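## Task

Rotate the yellow die until 2 faces up and the white die until 5 faces up, and leave both entirely on the mat. The blue die must still show its current top number at the end. All dice must rest flat. Nothing may count as done if it stays in place only because the robot is holding it, so release the dice and pull the grippers away at the end.

## Robot and tools

ROBOT. Two arms, left_arm and right_arm, each an FR3 arm carrying a two-finger Robotiq 140 gripper. Their bases sit in the scene frame at left_arm (+0.043, +0.464, 0) m, quat_wxyz (+1.000, 0, 0, +0.016), and right_arm (+0.013, -0.325, 0) m, quat_wxyz (+0.998, 0, 0, +0.066).

FRAMES. The scene frame has its origin on the table surface midway between the arms: +z up, +x out across the table, +y toward left_arm. The arm names do not indicate image sides. Each gripper has its own axes: the fingers point along its +z and close along its y. The reported end_effector_position is the spot between the pads when shut; closed fingertips stick out about 33 mm past it, fully open ones about 9 mm. Closing pushes the tips roughly 24 mm farther out, so keep that clearance above the table.

THE ROW. Every motion command is a row of 18 numbers, each in [-1, 1], covering both arms even if one is idle: left dx, dy, dz, rx, ry, rz, position, force_limit, speed, then the same nine for the right arm. dx..rz are an offset, not a pose: a displacement of that gripper measured in its own axes from its measured pose when the action began (for a call's first action, the last pose a result gave in this scene). Scale: 1.0 equals 0.6 m of travel or 180 degrees. rx, ry, rz form a single rotation vector. position is an absolute finger setting: +1 wide open (140 mm), about -0.8 pads touching, -1 keep closing until blocked. force_limit sets squeeze (about 14 N at -1, 60 N at 0, 107 N at +1 for parts up to 40 mm). speed sets finger closing rate (about 30, 140, 250 mm/s at -1, 0, +1). A 0 in these three is a real command; to leave a gripper unchanged, resend its previous three values.

TOOLS.
execute_actions(actions): a list of actions; each action is a table of up to 15 rows, one row per 1/30 s step, 15 steps (0.5 s) per action; if fewer rows are given the last row repeats. Every row in an action is relative to that action's start pose, not to the row before. An empty list just returns state and images.
move(target, speed, blocking): target is one 18-number row whose offsets count from the pose in the latest result showing one; each gripper travels a straight line toward it, both finishing together, lasting 0.5 to 10 s (cut off at 10 s). speed is path top speed in m/s, 0.002 to 0.5, default 0.25; rotation is capped at twice that in rad/s. Rotation takes the shorter direction. Finger values are sent when the move starts. Paths ignore obstacles and the other arm; grippers lag, wander and can overshoot speed near full reach. blocking=false returns after 0.5 s while motion continues; until a result shows it ended, other moves and execute_actions are rejected, so use wait(0) to check or stop.
wait(seconds): 0 to 10; lets the scene run with commands held; returns early if a running move ends.
stop(): brakes a running move; needs stopping distance; fingers keep going.
zoom_image(camera, region): enlarges [x0, y0, x1, y1] pixels (origin top-left, at most 504 by 504) of the latest image from cam_head_left, cam_head_right, cam_high, cam_low, cam_left_wrist or cam_right_wrist (each 504x504).
read_manual(section): only licence texts, default "licences"; no motion.
finished_scene(scene): pass the current scene number; irreversible; reports success and starts the next scene.

CONTROL LIMITS. Each step the commanded pose is clipped to 70 mm and 16 degrees from the measured pose, so long offsets need several actions; after an action the arm only carries on up to its last clipped pose. If position and orientation conflict, position wins. Elbows never go fully straight. Joint ranges (rad): waist ±2.744, shoulder ±1.784, upper arm roll ±2.901, elbow -3.042 to -0.152, forearm roll ±2.807, wrist pitch 0.544 to 4.517, wrist roll ±3.016.

RESULTS. The state line (left_arm: … | right_arm: …) lists end_effector_position in metres and end_effector_quat_wxyz in the scene frame; at long reach it can be off. "Hand target" is where the controller is currently steering. "pose unreachable" names an arm whose command the clearance check altered or blocked. object_status: 0 moving, 1 blocked while opening, 2 blocked while closing (a grip), 3 reached setpoint or pads met. position_measured runs in counts, 3 open to 230 pads met. Stopped fingers stay put until position changes by 0.01 or more or the object slips; to squeeze harder raise force_limit and toggle position between -1 and -0.98. The move line reports done, off_target, moving, held or fault, per-gripper distance to target, and limits: paced (pose clipped) or held (some steps blocked; motion may then jump faster). If only one arm is named, the other finished.

HOLDING STILL. For an idle arm, send the offset back to its desired pose in the first call of a reply, then zeros. The robot keeps its last command while you compose a reply.

AVOID. Knocking dice off the table fails the task. Don't let the arms collide or press on each other. Fast contact and targets far past a contact push hard; slams, drops and slips hurt. Load limits (N m): waist 20, shoulder 20, upper arm roll 18, elbow 18, forearm roll 12, wrist pitch 12, wrist roll 12, including held weight; exceeding one freezes that arm 10 s and skips the call. Holding loads heats motors; heed MOTOR HOT before an OVER-TEMPERATURE FAULT brakes the arm. Expect occasional tugs on held parts or nudges to loose ones. Finish with dice flat, released, grippers clear.

Each tool is called after "Emit:" as a command line: name --argument value for each argument, lists and objects as JSON in quotes; but a table of rows of numbers goes row by row, as --pt "numbers of a row", without its own name.

## Session

Emit:
execute_actions --actions '[]'

Scene clock: 0.00 s.
left_arm: end_effector_position=(+0.5837, +0.0288, +0.3158) position_measured=3 object_status=3 end_effector_quat_wxyz=(+0.726, +0.673, +0.143, +0.018) | right_arm: end_effector_position=(+0.3889, -0.4025, +0.3259) position_measured=3 object_status=3 end_effector_quat_wxyz=(+0.502, +0.829, -0.045, +0.242)
Joint positions: left_arm=[-0.406  0.193  0.069 -2.296 -2.053  1.834 -0.761] | right_arm=[ 0.16  -0.642  0.295 -2.786 -1.023  1.766 -0.514]
Joint velocities: left_arm=[-0.001  0.001  0.     0.001 -0.001 -0.     0.   ] | right_arm=[ 0.001 -0.002 -0.     0.001 -0.002 -0.001  0.001]
Hand target (left_arm): +0.584, +0.029, +0.316; +0.726, +0.673, +0.143, +0.018
Hand target (right_arm): +0.389, -0.402, +0.326; +0.502, +0.829, -0.045, +0.242

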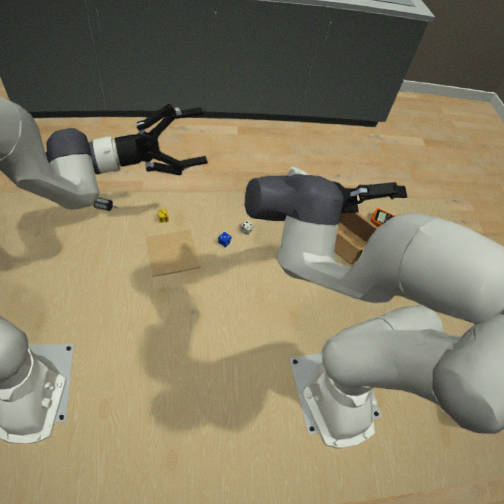

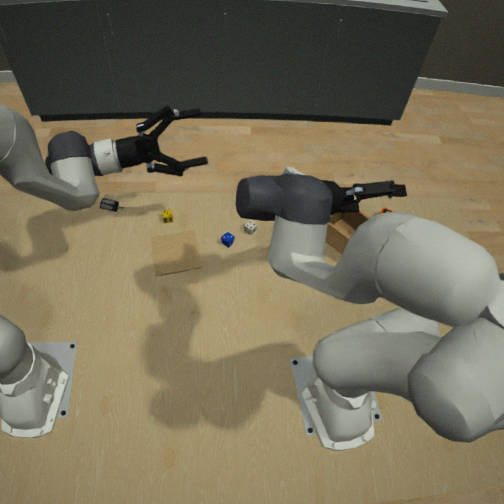

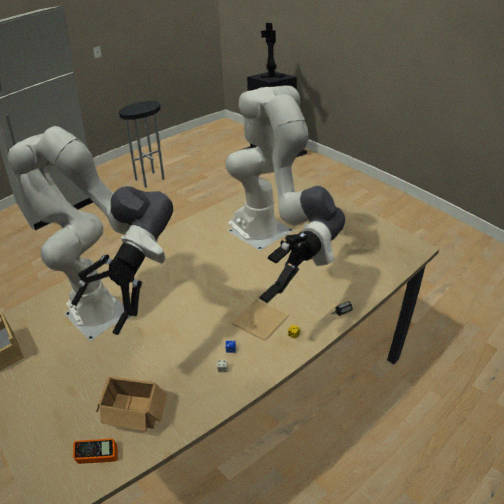

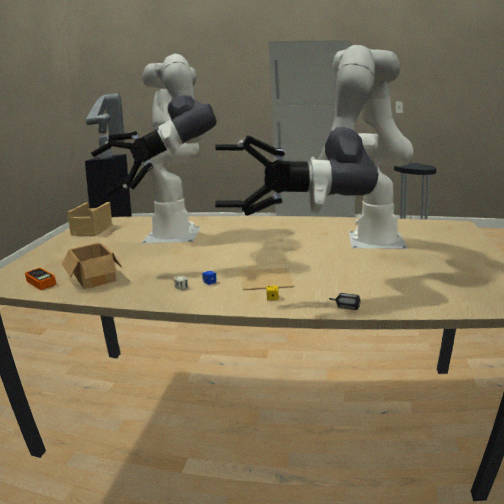

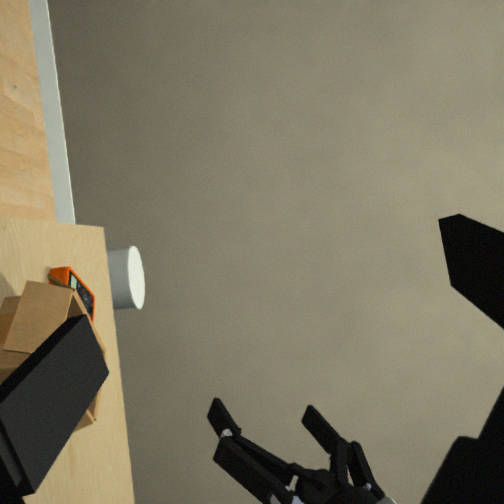

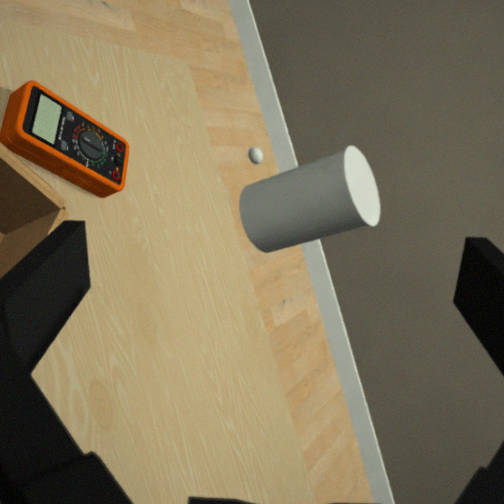

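Emit:
zoom_image --camera "cam_head_left" --region '[135, 200, 265, 285]'

Emit:
zoom_image --camera "cam_head_left" --region '[210, 212, 260, 252]'

Emit:
zoom_image --camera "cam_head_left" --region '[148, 202, 178, 228]'

Emit:
zoom_image --camera "cam_low" --region '[165, 262, 305, 307]'

Emit:
zoom_image --camera "cam_high" --region '[205, 315, 310, 380]'

Region (135, 200, 265, 285) of cam_head_left's 504x504 image, scaled by 3.877, with more detail than that image has; it fills the top 330 rows of this view, and the rest is white.

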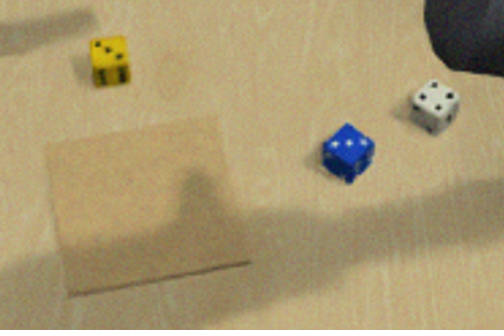

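Region (210, 212, 260, 252) of cam_head_left's 504x504 image, scaled by 10.080, with more detail than that image has; it fills the top 403 rows of this view, and the rest is white.

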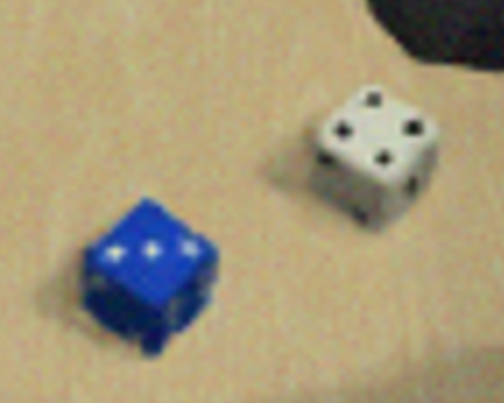

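Region (148, 202, 178, 228) of cam_head_left's 504x504 image, scaled by 16.800, with more detail than that image has; it fills the top 437 rows of this view, and the rest is white.

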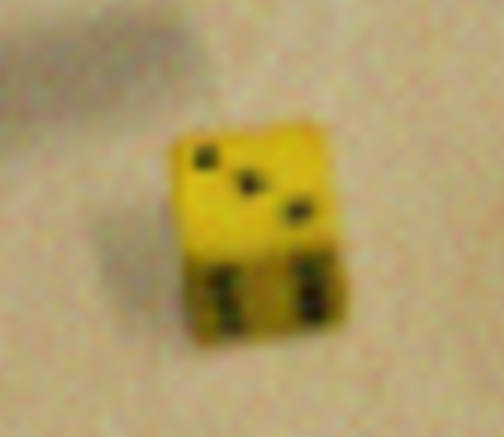

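Region (165, 262, 305, 307) of cam_low's 504x504 image, scaled by 3.600, with more detail than that image has; it fills the top 162 rows of this view, and the rest is white.

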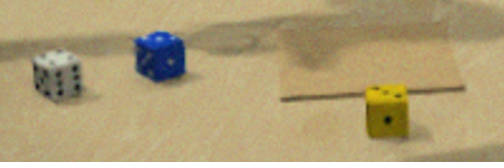

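Region (205, 315, 310, 380) of cam_high's 504x504 image, scaled by 4.800, with more detail than that image has; it fills the top 312 rows of this view, and the rest is white.

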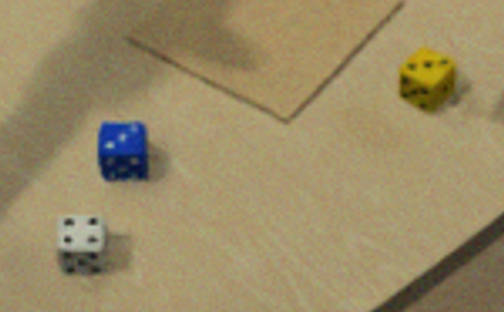

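Emit:
move --target '[0.0775,-0.354,-0.273,0.2241,-0.2050,0.5266,-0.1,-0.3,0.5, 0.142,-0.617,-0.160,0.3358,-0.4979,0.0491,-0.1,-0.3,0.5]' --speed 0.35

Emit:
zoom_image --camera "cam_low" --region '[150, 235, 310, 307]'

Emit:
zoom_image --camera "cam_head_left" --region '[135, 180, 275, 260]'

Scene clock: 104.80 s.
left_arm: end_effector_position=(+0.5505, +0.1783, +0.0881) position_measured=141 object_status=3 end_effector_quat_wxyz=(+0.250, +0.717, -0.584, +0.287) | right_arm: end_effector_position=(+0.5526, -0.1271, +0.1011) position_measured=141 object_status=3 end_effector_quat_wxyz=(-0.137, +0.871, -0.311, -0.354)
Joint positions: left_arm=[-0.506  0.202  0.205 -2.35  -1.376  2.398  0.663] | right_arm=[-0.195  0.725  0.179 -1.433  0.421  1.574 -0.907]
Joint velocities: left_arm=[-0.     0.    -0.     0.    -0.005  0.001  0.034] | right_arm=[-0.    -0.001  0.002  0.     0.    -0.001  0.002]
Hand target (left_arm): +0.551, +0.179, +0.089; +0.247, +0.713, -0.588, +0.290
Hand target (right_arm): +0.553, -0.126, +0.102; -0.140, +0.872, -0.308, -0.354
Off the commanded pose (left_arm): 0.005 m, 1 deg.
Off the commanded pose (right_arm): 0.007 m, 1 deg.
move: off_target (left_arm, right_arm)

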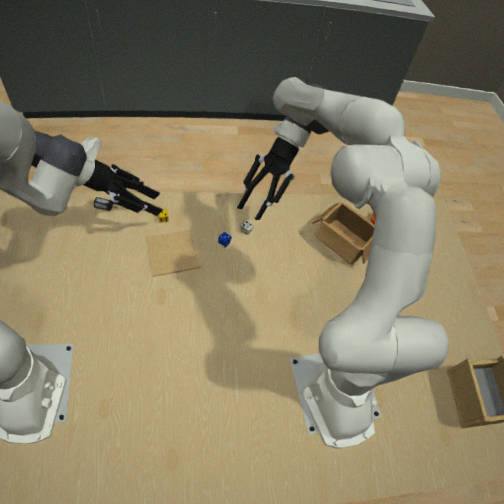

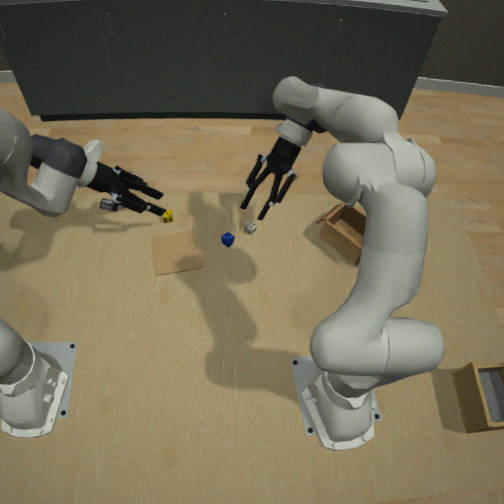

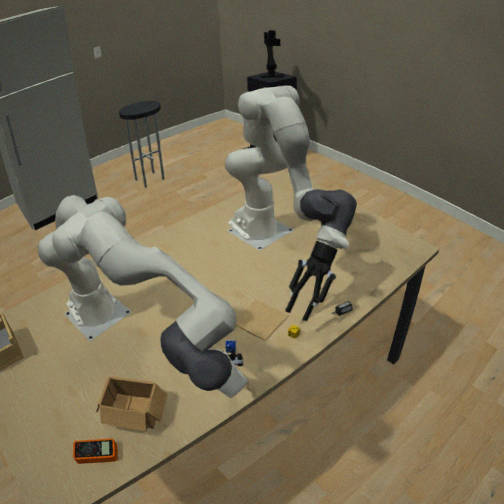

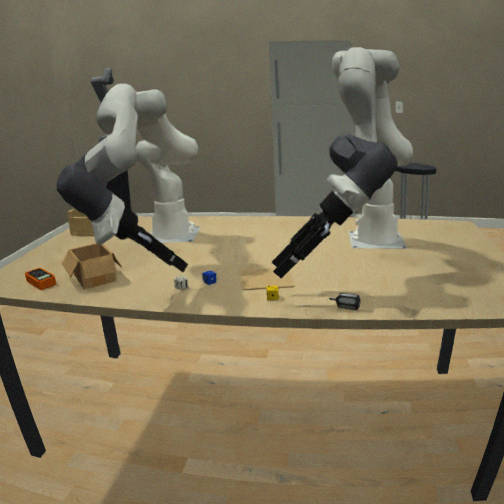

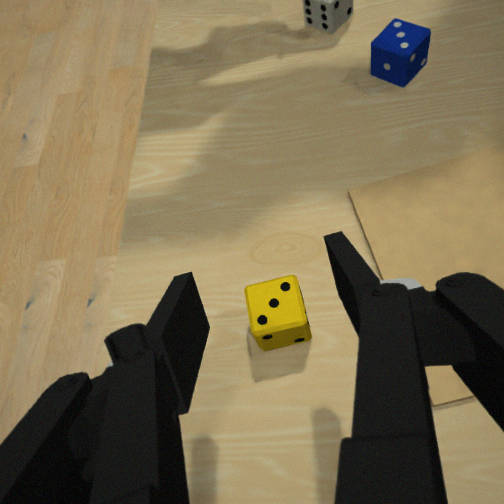

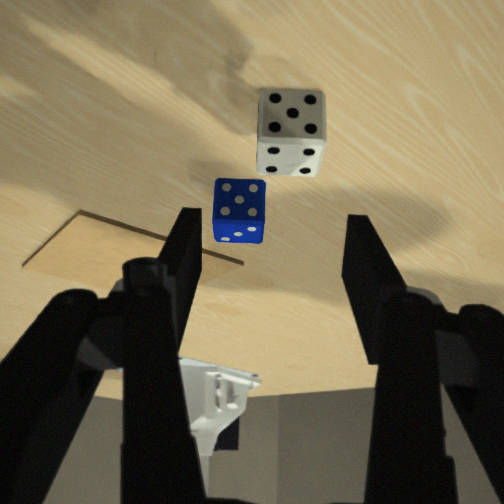

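Region (150, 235, 310, 307) of cam_low's 504x504 image, scaled by 3.150, with more detail than that image has; it fills the top 227 rows of this view, and the rest is white.

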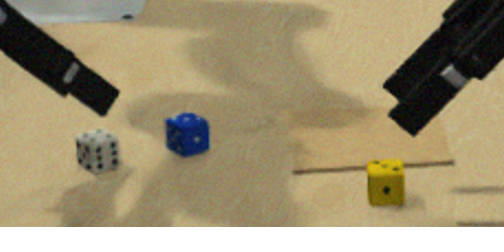

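Region (135, 180, 275, 260) of cam_head_left's 504x504 image, scaled by 3.600, with more detail than that image has; it fills the top 288 rows of this view, and the rest is white.

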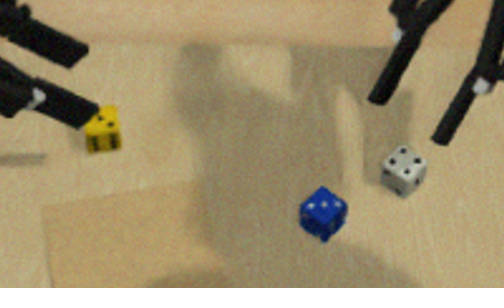

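Emit:
move --target '[-0.0405,-0.0015,0.054,-0.005,0,0.015,-0.1,-0.3,0.5, 0.041,0.0103,0.0485,-0.003,0,0.003,-0.1,-0.3,0.5]' --speed 0.08

Emit:
zoom_image --camera "cam_low" --region '[250, 265, 310, 307]'

Emit:
zoom_image --camera "cam_low" --region '[160, 258, 220, 300]'

Emit:
zoom_image --camera "cam_head_left" --region '[215, 200, 275, 250]'

Scene clock: 152.53 s.
left_arm: end_effector_position=(+0.5522, +0.1746, +0.0486) position_measured=141 object_status=3 end_effector_quat_wxyz=(+0.249, +0.706, -0.598, +0.286) | right_arm: end_effector_position=(+0.5464, -0.1293, +0.0643) position_measured=141 object_status=3 end_effector_quat_wxyz=(-0.131, +0.869, -0.317, -0.357)
Joint positions: left_arm=[-0.5    0.311  0.194 -2.307 -1.446  2.391  0.779] | right_arm=[-0.195  0.766  0.179 -1.46   0.411  1.629 -0.919]
Joint velocities: left_arm=[-0.001  0.     0.002  0.001 -0.003 -0.002  0.033] | right_arm=[ 0.     0.    -0.     0.001 -0.001  0.005  0.   ]
Hand target (left_arm): +0.552, +0.173, +0.048; +0.248, +0.702, -0.603, +0.288
Hand target (right_arm): +0.546, -0.130, +0.063; -0.132, +0.871, -0.314, -0.356
Off the commanded pose (left_arm): 0.002 m, 1 deg.
Off the commanded pose (right_arm): 0.001 m, 0 deg.
move: done

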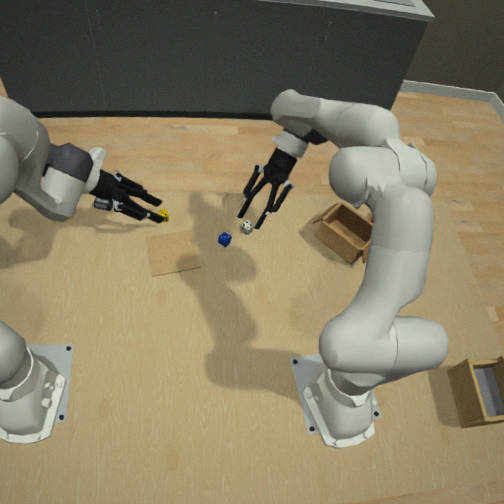

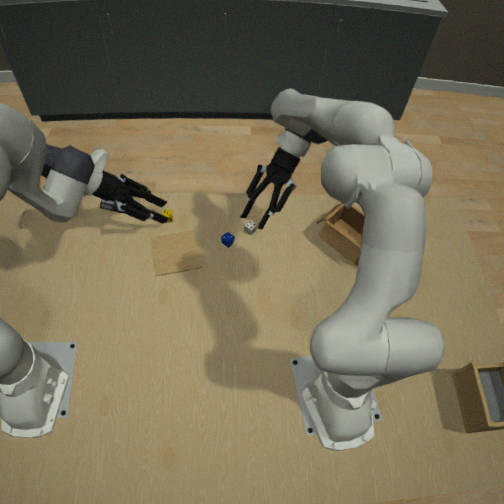

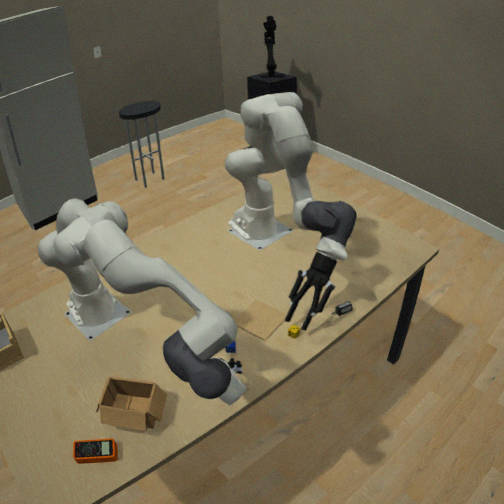

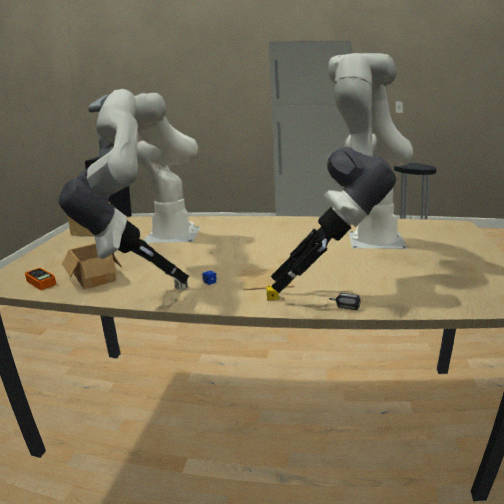

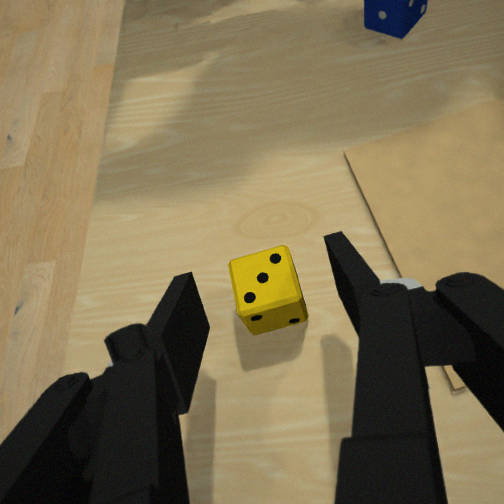

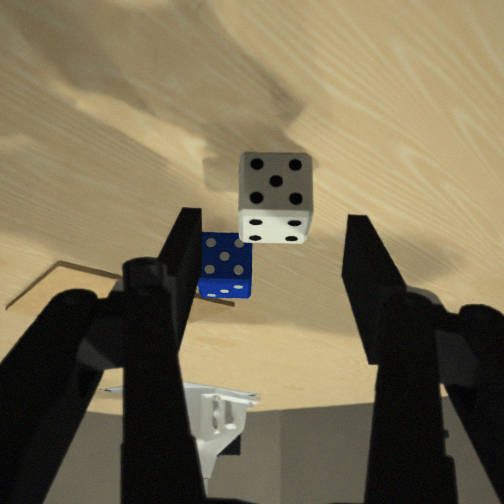

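Region (250, 265, 310, 307) of cam_low's 504x504 image, scaled by 8.400, with more detail than that image has; it fills the top 353 rows of this view, and the rest is white.

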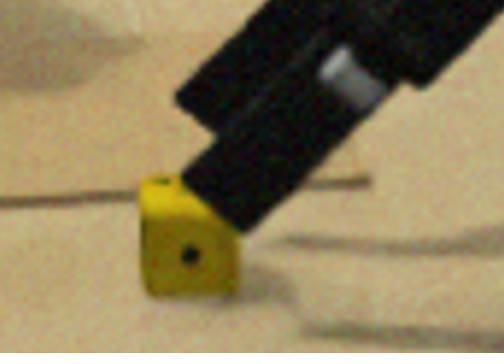

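Region (160, 258, 220, 300) of cam_low's 504x504 image, scaled by 8.400, with more detail than that image has; it fills the top 353 rows of this view, and the rest is white.

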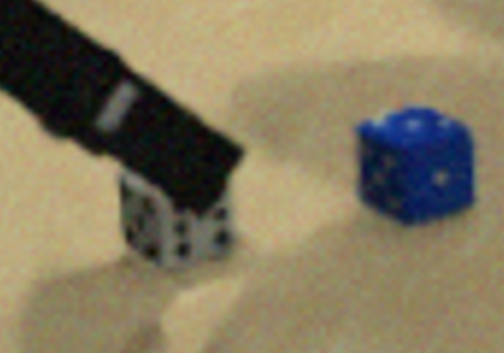

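Region (215, 200, 275, 250) of cam_head_left's 504x504 image, scaled by 8.400, with more detail than that image has.

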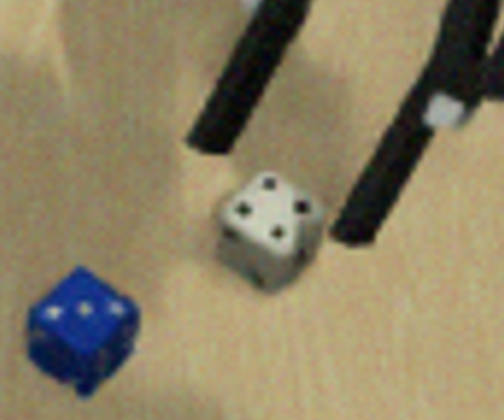

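Emit:
move --target '[-0.019,-0.0025,0.0307,0,0,0,-0.1,-0.3,0.5, 0.020,0,0.026,0.006,0,-0.006,-0.1,-0.3,0.5]' --speed 0.045

Emit:
zoom_image --camera "cam_low" --region '[250, 265, 310, 307]'

Emit:
zoom_image --camera "cam_low" --region '[160, 258, 220, 300]'

Scene clock: 213.23 s.
left_arm: end_effector_position=(+0.5541, +0.1710, +0.0283) position_measured=141 object_status=3 end_effector_quat_wxyz=(+0.250, +0.709, -0.595, +0.284) | right_arm: end_effector_position=(+0.5437, -0.1287, +0.0454) position_measured=141 object_status=3 end_effector_quat_wxyz=(-0.139, +0.869, -0.316, -0.354)
Joint positions: left_arm=[-0.5    0.369  0.187 -2.28  -1.49   2.392  0.813] | right_arm=[-0.201  0.778  0.183 -1.494  0.416  1.678 -0.946]
Joint velocities: left_arm=[-0.     0.001  0.     0.002 -0.007 -0.     0.017] | right_arm=[-0.004 -0.     0.003 -0.001  0.001  0.013 -0.016]
Hand target (left_arm): +0.555, +0.170, +0.028; +0.248, +0.706, -0.598, +0.286
Hand target (right_arm): +0.544, -0.128, +0.045; -0.143, +0.870, -0.312, -0.353
Off the commanded pose (left_arm): 0.001 m, 1 deg.
Off the commanded pose (right_arm): 0.001 m, 1 deg.
move: done

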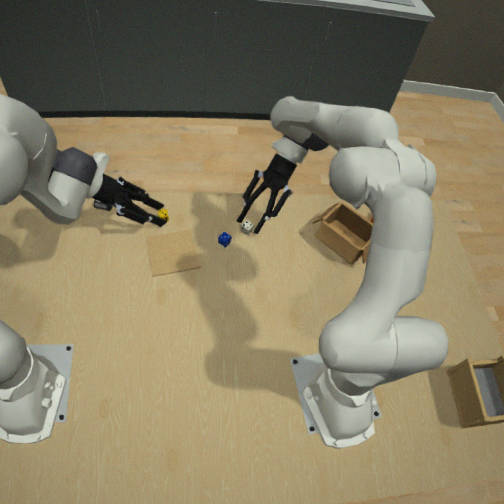

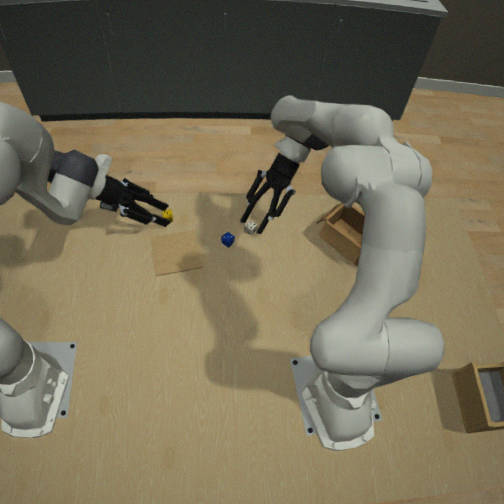

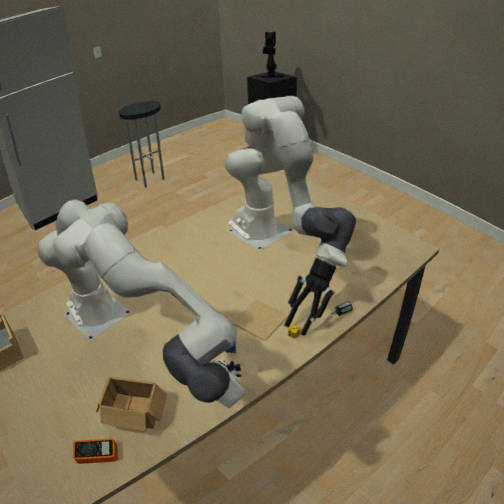

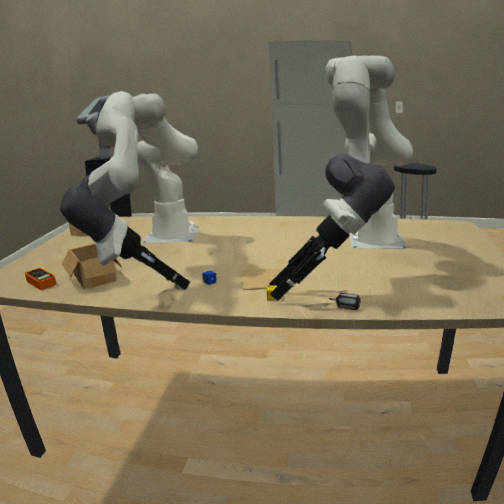

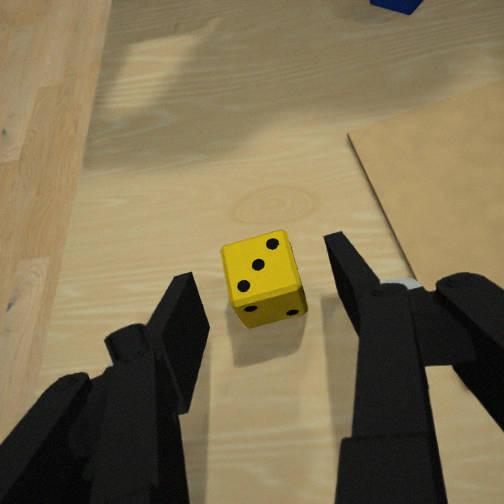

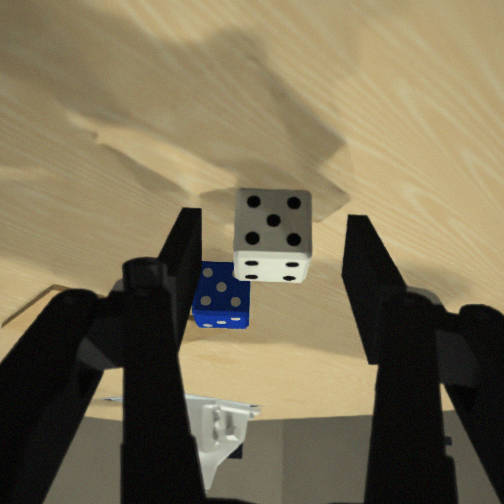

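Region (250, 265, 310, 307) of cam_low's 504x504 image, scaled by 8.400, with more detail than that image has; it fills the top 353 rows of this view, and the rest is white.

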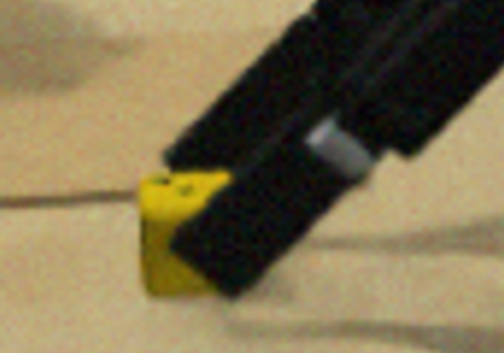

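Region (160, 258, 220, 300) of cam_low's 504x504 image, scaled by 8.400, with more detail than that image has; it fills the top 353 rows of this view, and the rest is white.

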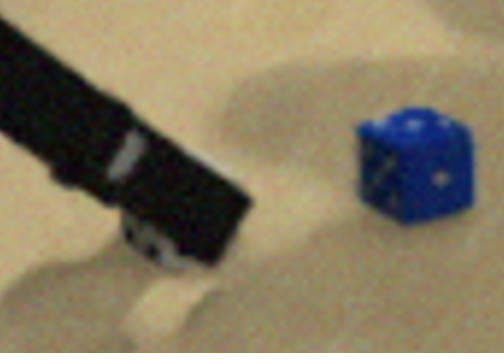

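Emit:
move --target '[-0.0012,0,0.006,0,0,0.002,-1,-0.3,-0.75, 0.003,0,0.004,0.002,0,-0.002,-1,-0.3,-0.75]' --speed 0.03

Emit:
zoom_image --camera "cam_low" --region '[250, 265, 310, 307]'

Emit:
zoom_image --camera "cam_low" --region '[160, 258, 220, 300]'

Scene clock: 229.00 s.
left_arm: end_effector_position=(+0.5551, +0.1704, +0.0268) position_measured=189 object_status=2 end_effector_quat_wxyz=(+0.250, +0.708, -0.595, +0.285) | right_arm: end_effector_position=(+0.5430, -0.1285, +0.0435) position_measured=189 object_status=2 end_effector_quat_wxyz=(-0.140, +0.869, -0.315, -0.354)
Joint positions: left_arm=[-0.5    0.375  0.186 -2.276 -1.495  2.392  0.818] | right_arm=[-0.202  0.777  0.184 -1.5    0.418  1.685 -0.951]
Joint velocities: left_arm=[-0.     0.001 -0.001  0.001 -0.001  0.001  0.   ] | right_arm=[-0.001  0.     0.    -0.     0.002  0.001  0.001]
Hand target (left_arm): +0.554, +0.169, +0.025; +0.249, +0.707, -0.597, +0.285
Hand target (right_arm): +0.543, -0.128, +0.042; -0.142, +0.870, -0.314, -0.353
Off the commanded pose (left_arm): 0.002 m, 0 deg.
Off the commanded pose (right_arm): 0.001 m, 0 deg.
move: done

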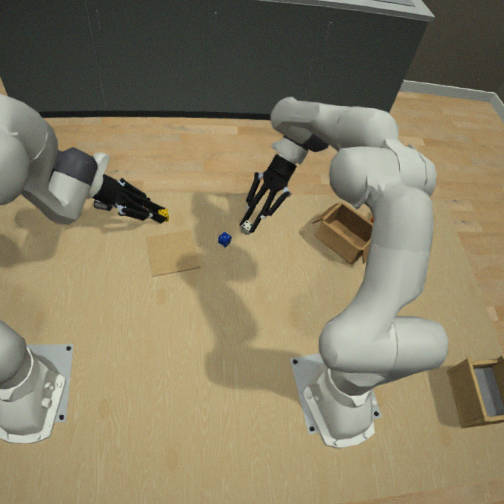

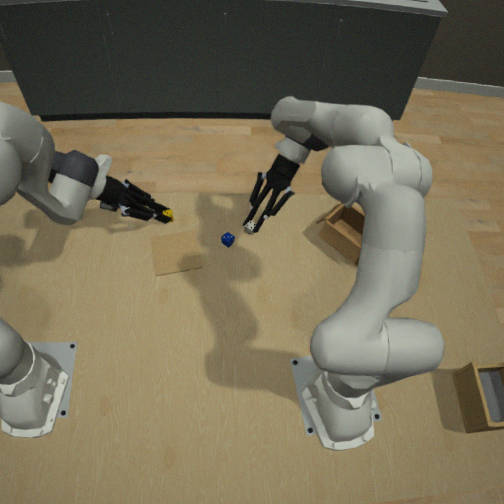

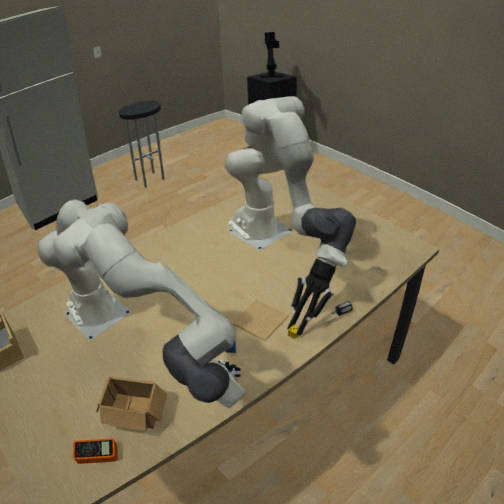

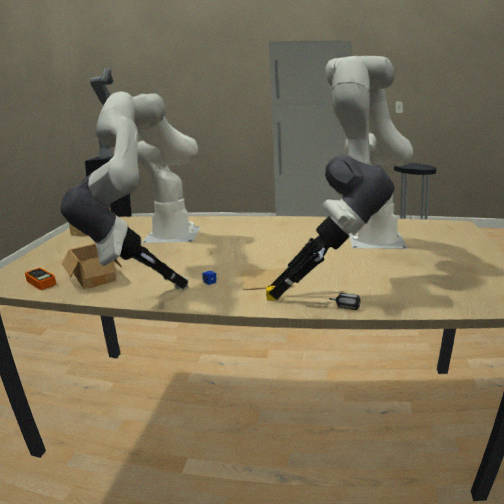

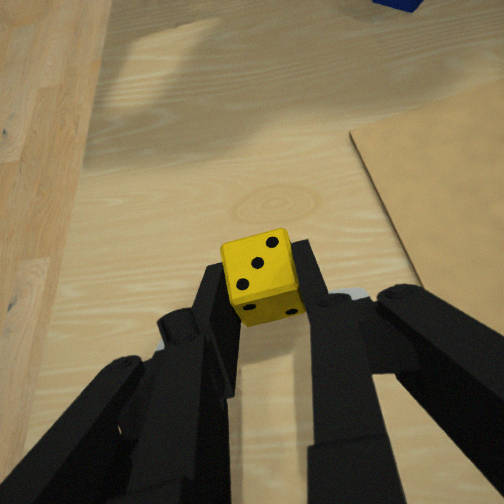

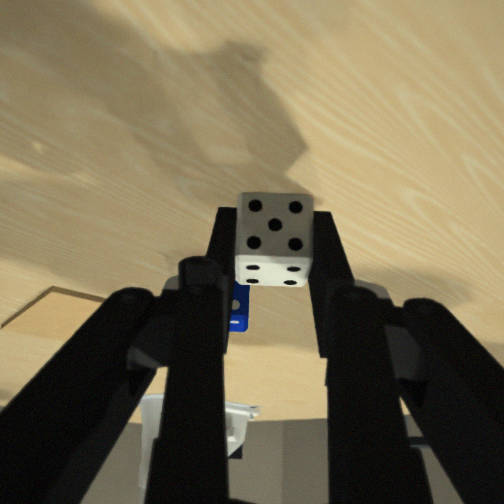

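Region (250, 265, 310, 307) of cam_low's 504x504 image, scaled by 8.400, with more detail than that image has; it fills the top 353 rows of this view, and the rest is white.

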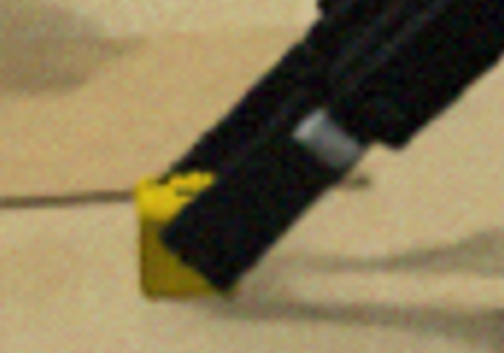

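Region (160, 258, 220, 300) of cam_low's 504x504 image, scaled by 8.400, with more detail than that image has; it fills the top 353 rows of this view, and the rest is white.

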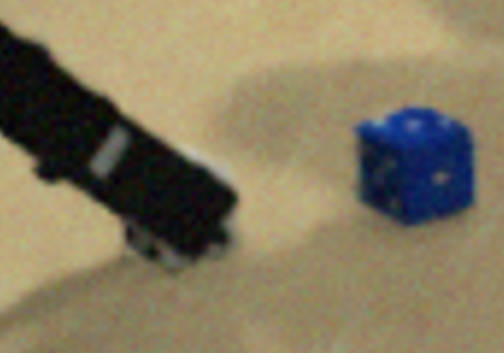

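Emit:
move --target '[0.0701,0.0015,-0.0711,0,0,0,-1,-0.3,-0.75, -0.1055,-0.003,-0.1063,0,0,0,-1,-0.3,-0.75]' --speed 0.2

Emit:
move --target '[-0.012,0.1495,0.008,0.001,-0.3014,-0.6864,-1,-0.3,-0.75, -0.262,-0.096,0.306,-0.0051,0.4147,-0.4578,-1,-0.3,-0.75]' --speed 0.4

Emit:
zoom_image --camera "cam_low" --region '[220, 235, 320, 300]'

Emit:
zoom_image --camera "cam_head_left" --region '[130, 205, 230, 285]'

Scene clock: 273.00 s.
left_arm: end_effector_position=(+0.5553, +0.1699, +0.0857) position_measured=189 object_status=2 end_effector_quat_wxyz=(+0.248, +0.704, -0.600, +0.287) | right_arm: end_effector_position=(+0.5449, -0.1277, +0.1329) position_measured=189 object_status=2 end_effector_quat_wxyz=(-0.141, +0.872, -0.310, -0.351)
Joint positions: left_arm=[-0.512  0.229  0.201 -2.319 -1.365  2.392  0.683] | right_arm=[-0.208  0.649  0.187 -1.477  0.43   1.552 -0.9  ]
Joint velocities: left_arm=[-0.    -0.002 -0.001 -0.001  0.008 -0.001 -0.037] | right_arm=[ 0.001 -0.    -0.    -0.     0.002 -0.007  0.013]
Hand target (left_arm): +0.554, +0.170, +0.086; +0.251, +0.708, -0.596, +0.284
Hand target (right_arm): +0.544, -0.128, +0.133; -0.139, +0.870, -0.315, -0.354
Off the commanded pose (left_arm): 0.001 m, 1 deg.
Off the commanded pose (right_arm): 0.002 m, 1 deg.
move: done

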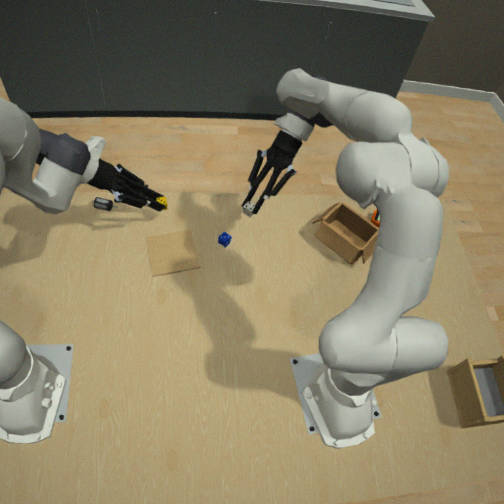

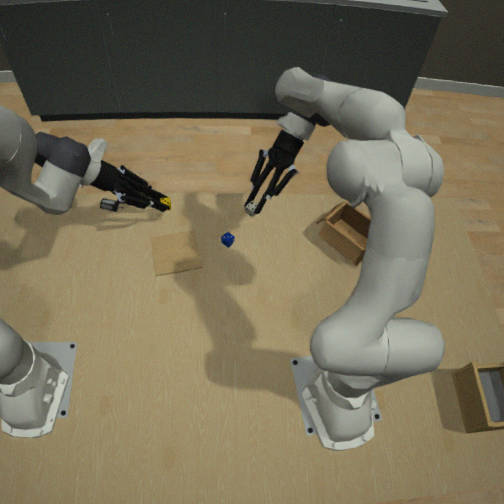

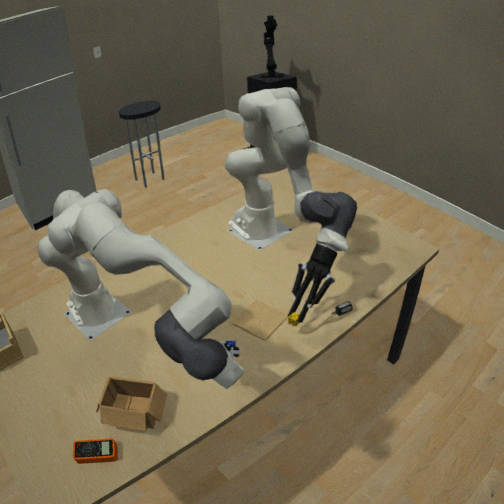

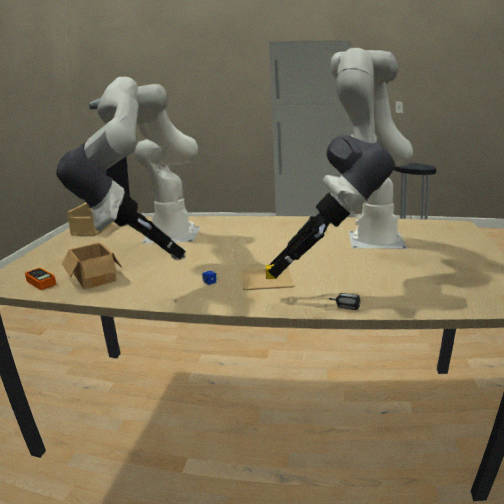

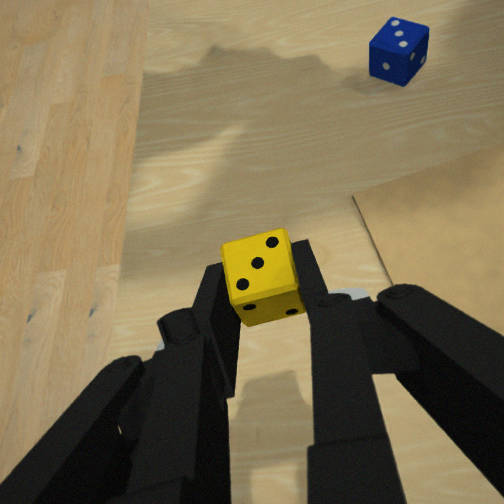

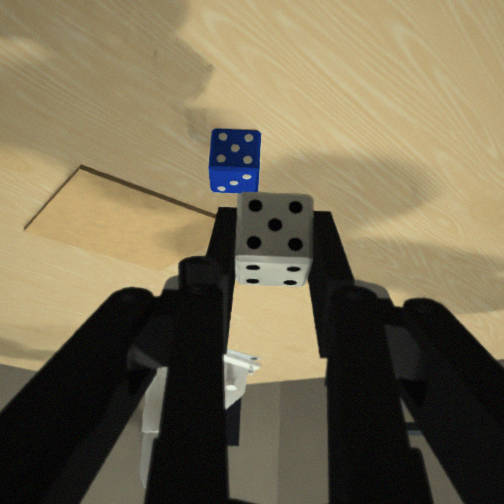

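Scene clock: 277.47 s.
left_arm: end_effector_position=(+0.4675, +0.1601, +0.0795) position_measured=189 object_status=2 end_effector_quat_wxyz=(+0.114, +0.887, +0.269, -0.358) | right_arm: end_effector_position=(+0.3926, +0.0742, +0.1164) position_measured=189 object_status=2 end_effector_quat_wxyz=(-0.118, +0.880, +0.282, +0.363)
Joint positions: left_arm=[-0.827  0.604  0.579 -1.795 -0.839  1.604 -2.018] | right_arm=[ 0.412  0.132  0.527 -2.801  0.64   3.765 -1.834]
Joint velocities: left_arm=[-0.    -0.001 -0.    -0.001 -0.001 -0.001 -0.032] | right_arm=[ 0.008 -0.001 -0.004  0.002  0.012 -0.    -0.03 ]
Hand target (left_arm): +0.467, +0.159, +0.080; +0.112, +0.884, +0.276, -0.360
Hand target (right_arm): +0.394, +0.074, +0.117; -0.116, +0.878, +0.287, +0.366
Off the commanded pose (left_arm): 0.003 m, 1 deg.
Off the commanded pose (right_arm): 0.006 m, 1 deg.
move: off_target (right_arm); limits=paced

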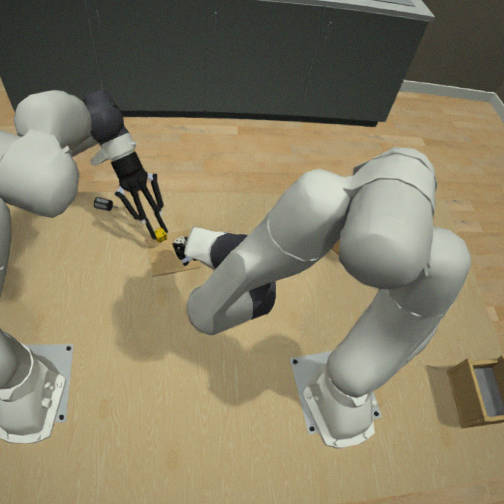

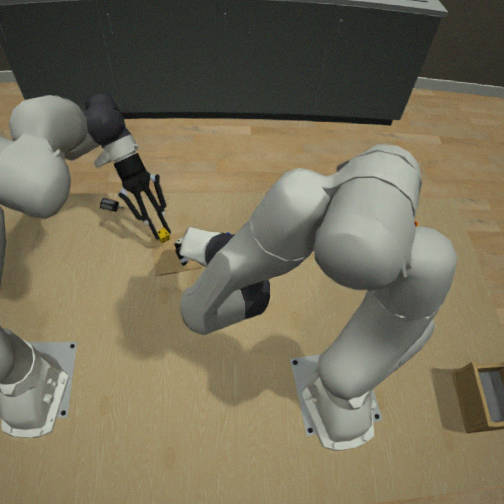

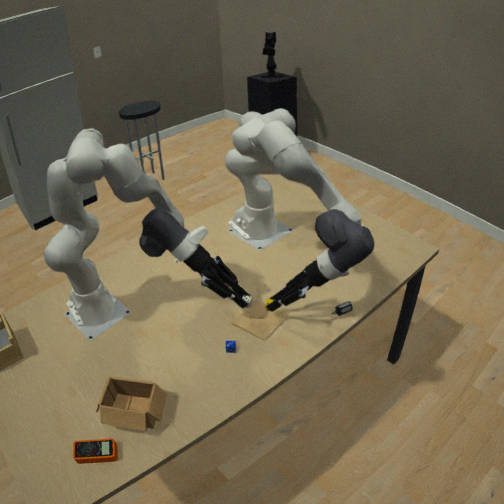

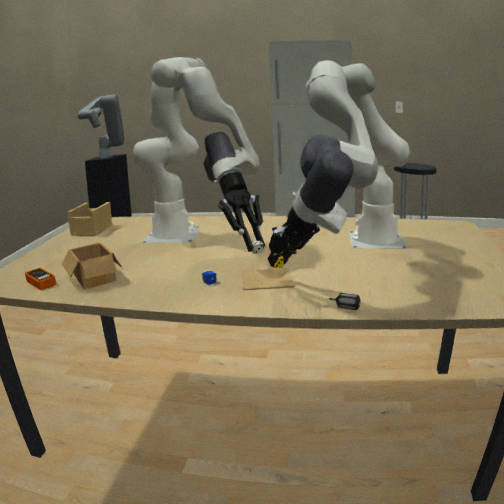

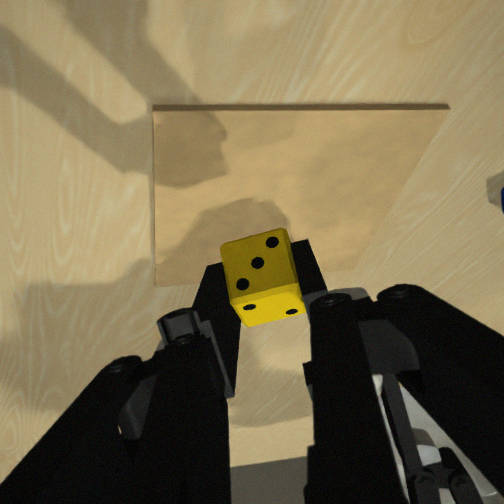

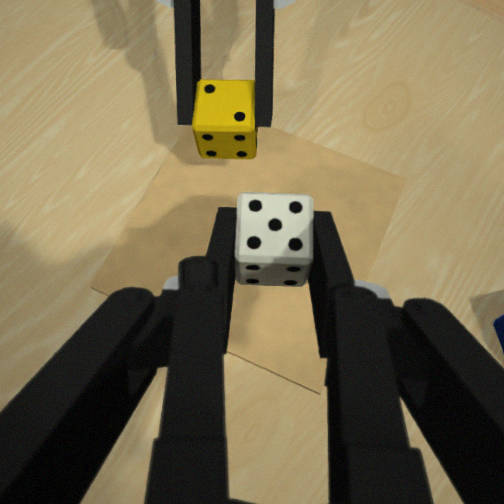

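Region (220, 235, 320, 300) of cam_low's 504x504 image, scaled by 5.040, with more detail than that image has; it fills the top 328 rows of this view, and the rest is white.

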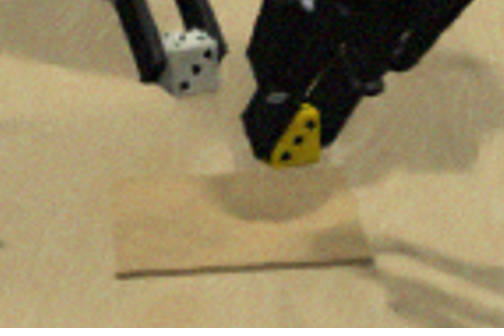

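Region (130, 205, 230, 285) of cam_head_left's 504x504 image, scaled by 5.040, with more detail than that image has; it fills the top 403 rows of this view, and the rest is white.

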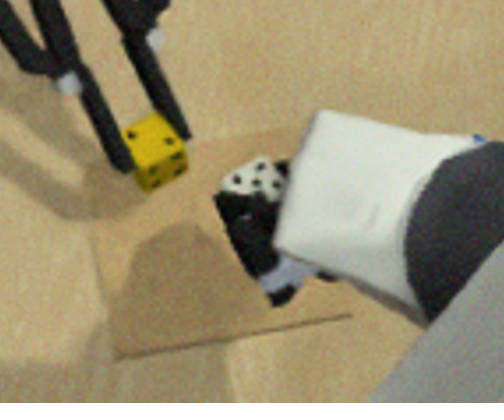

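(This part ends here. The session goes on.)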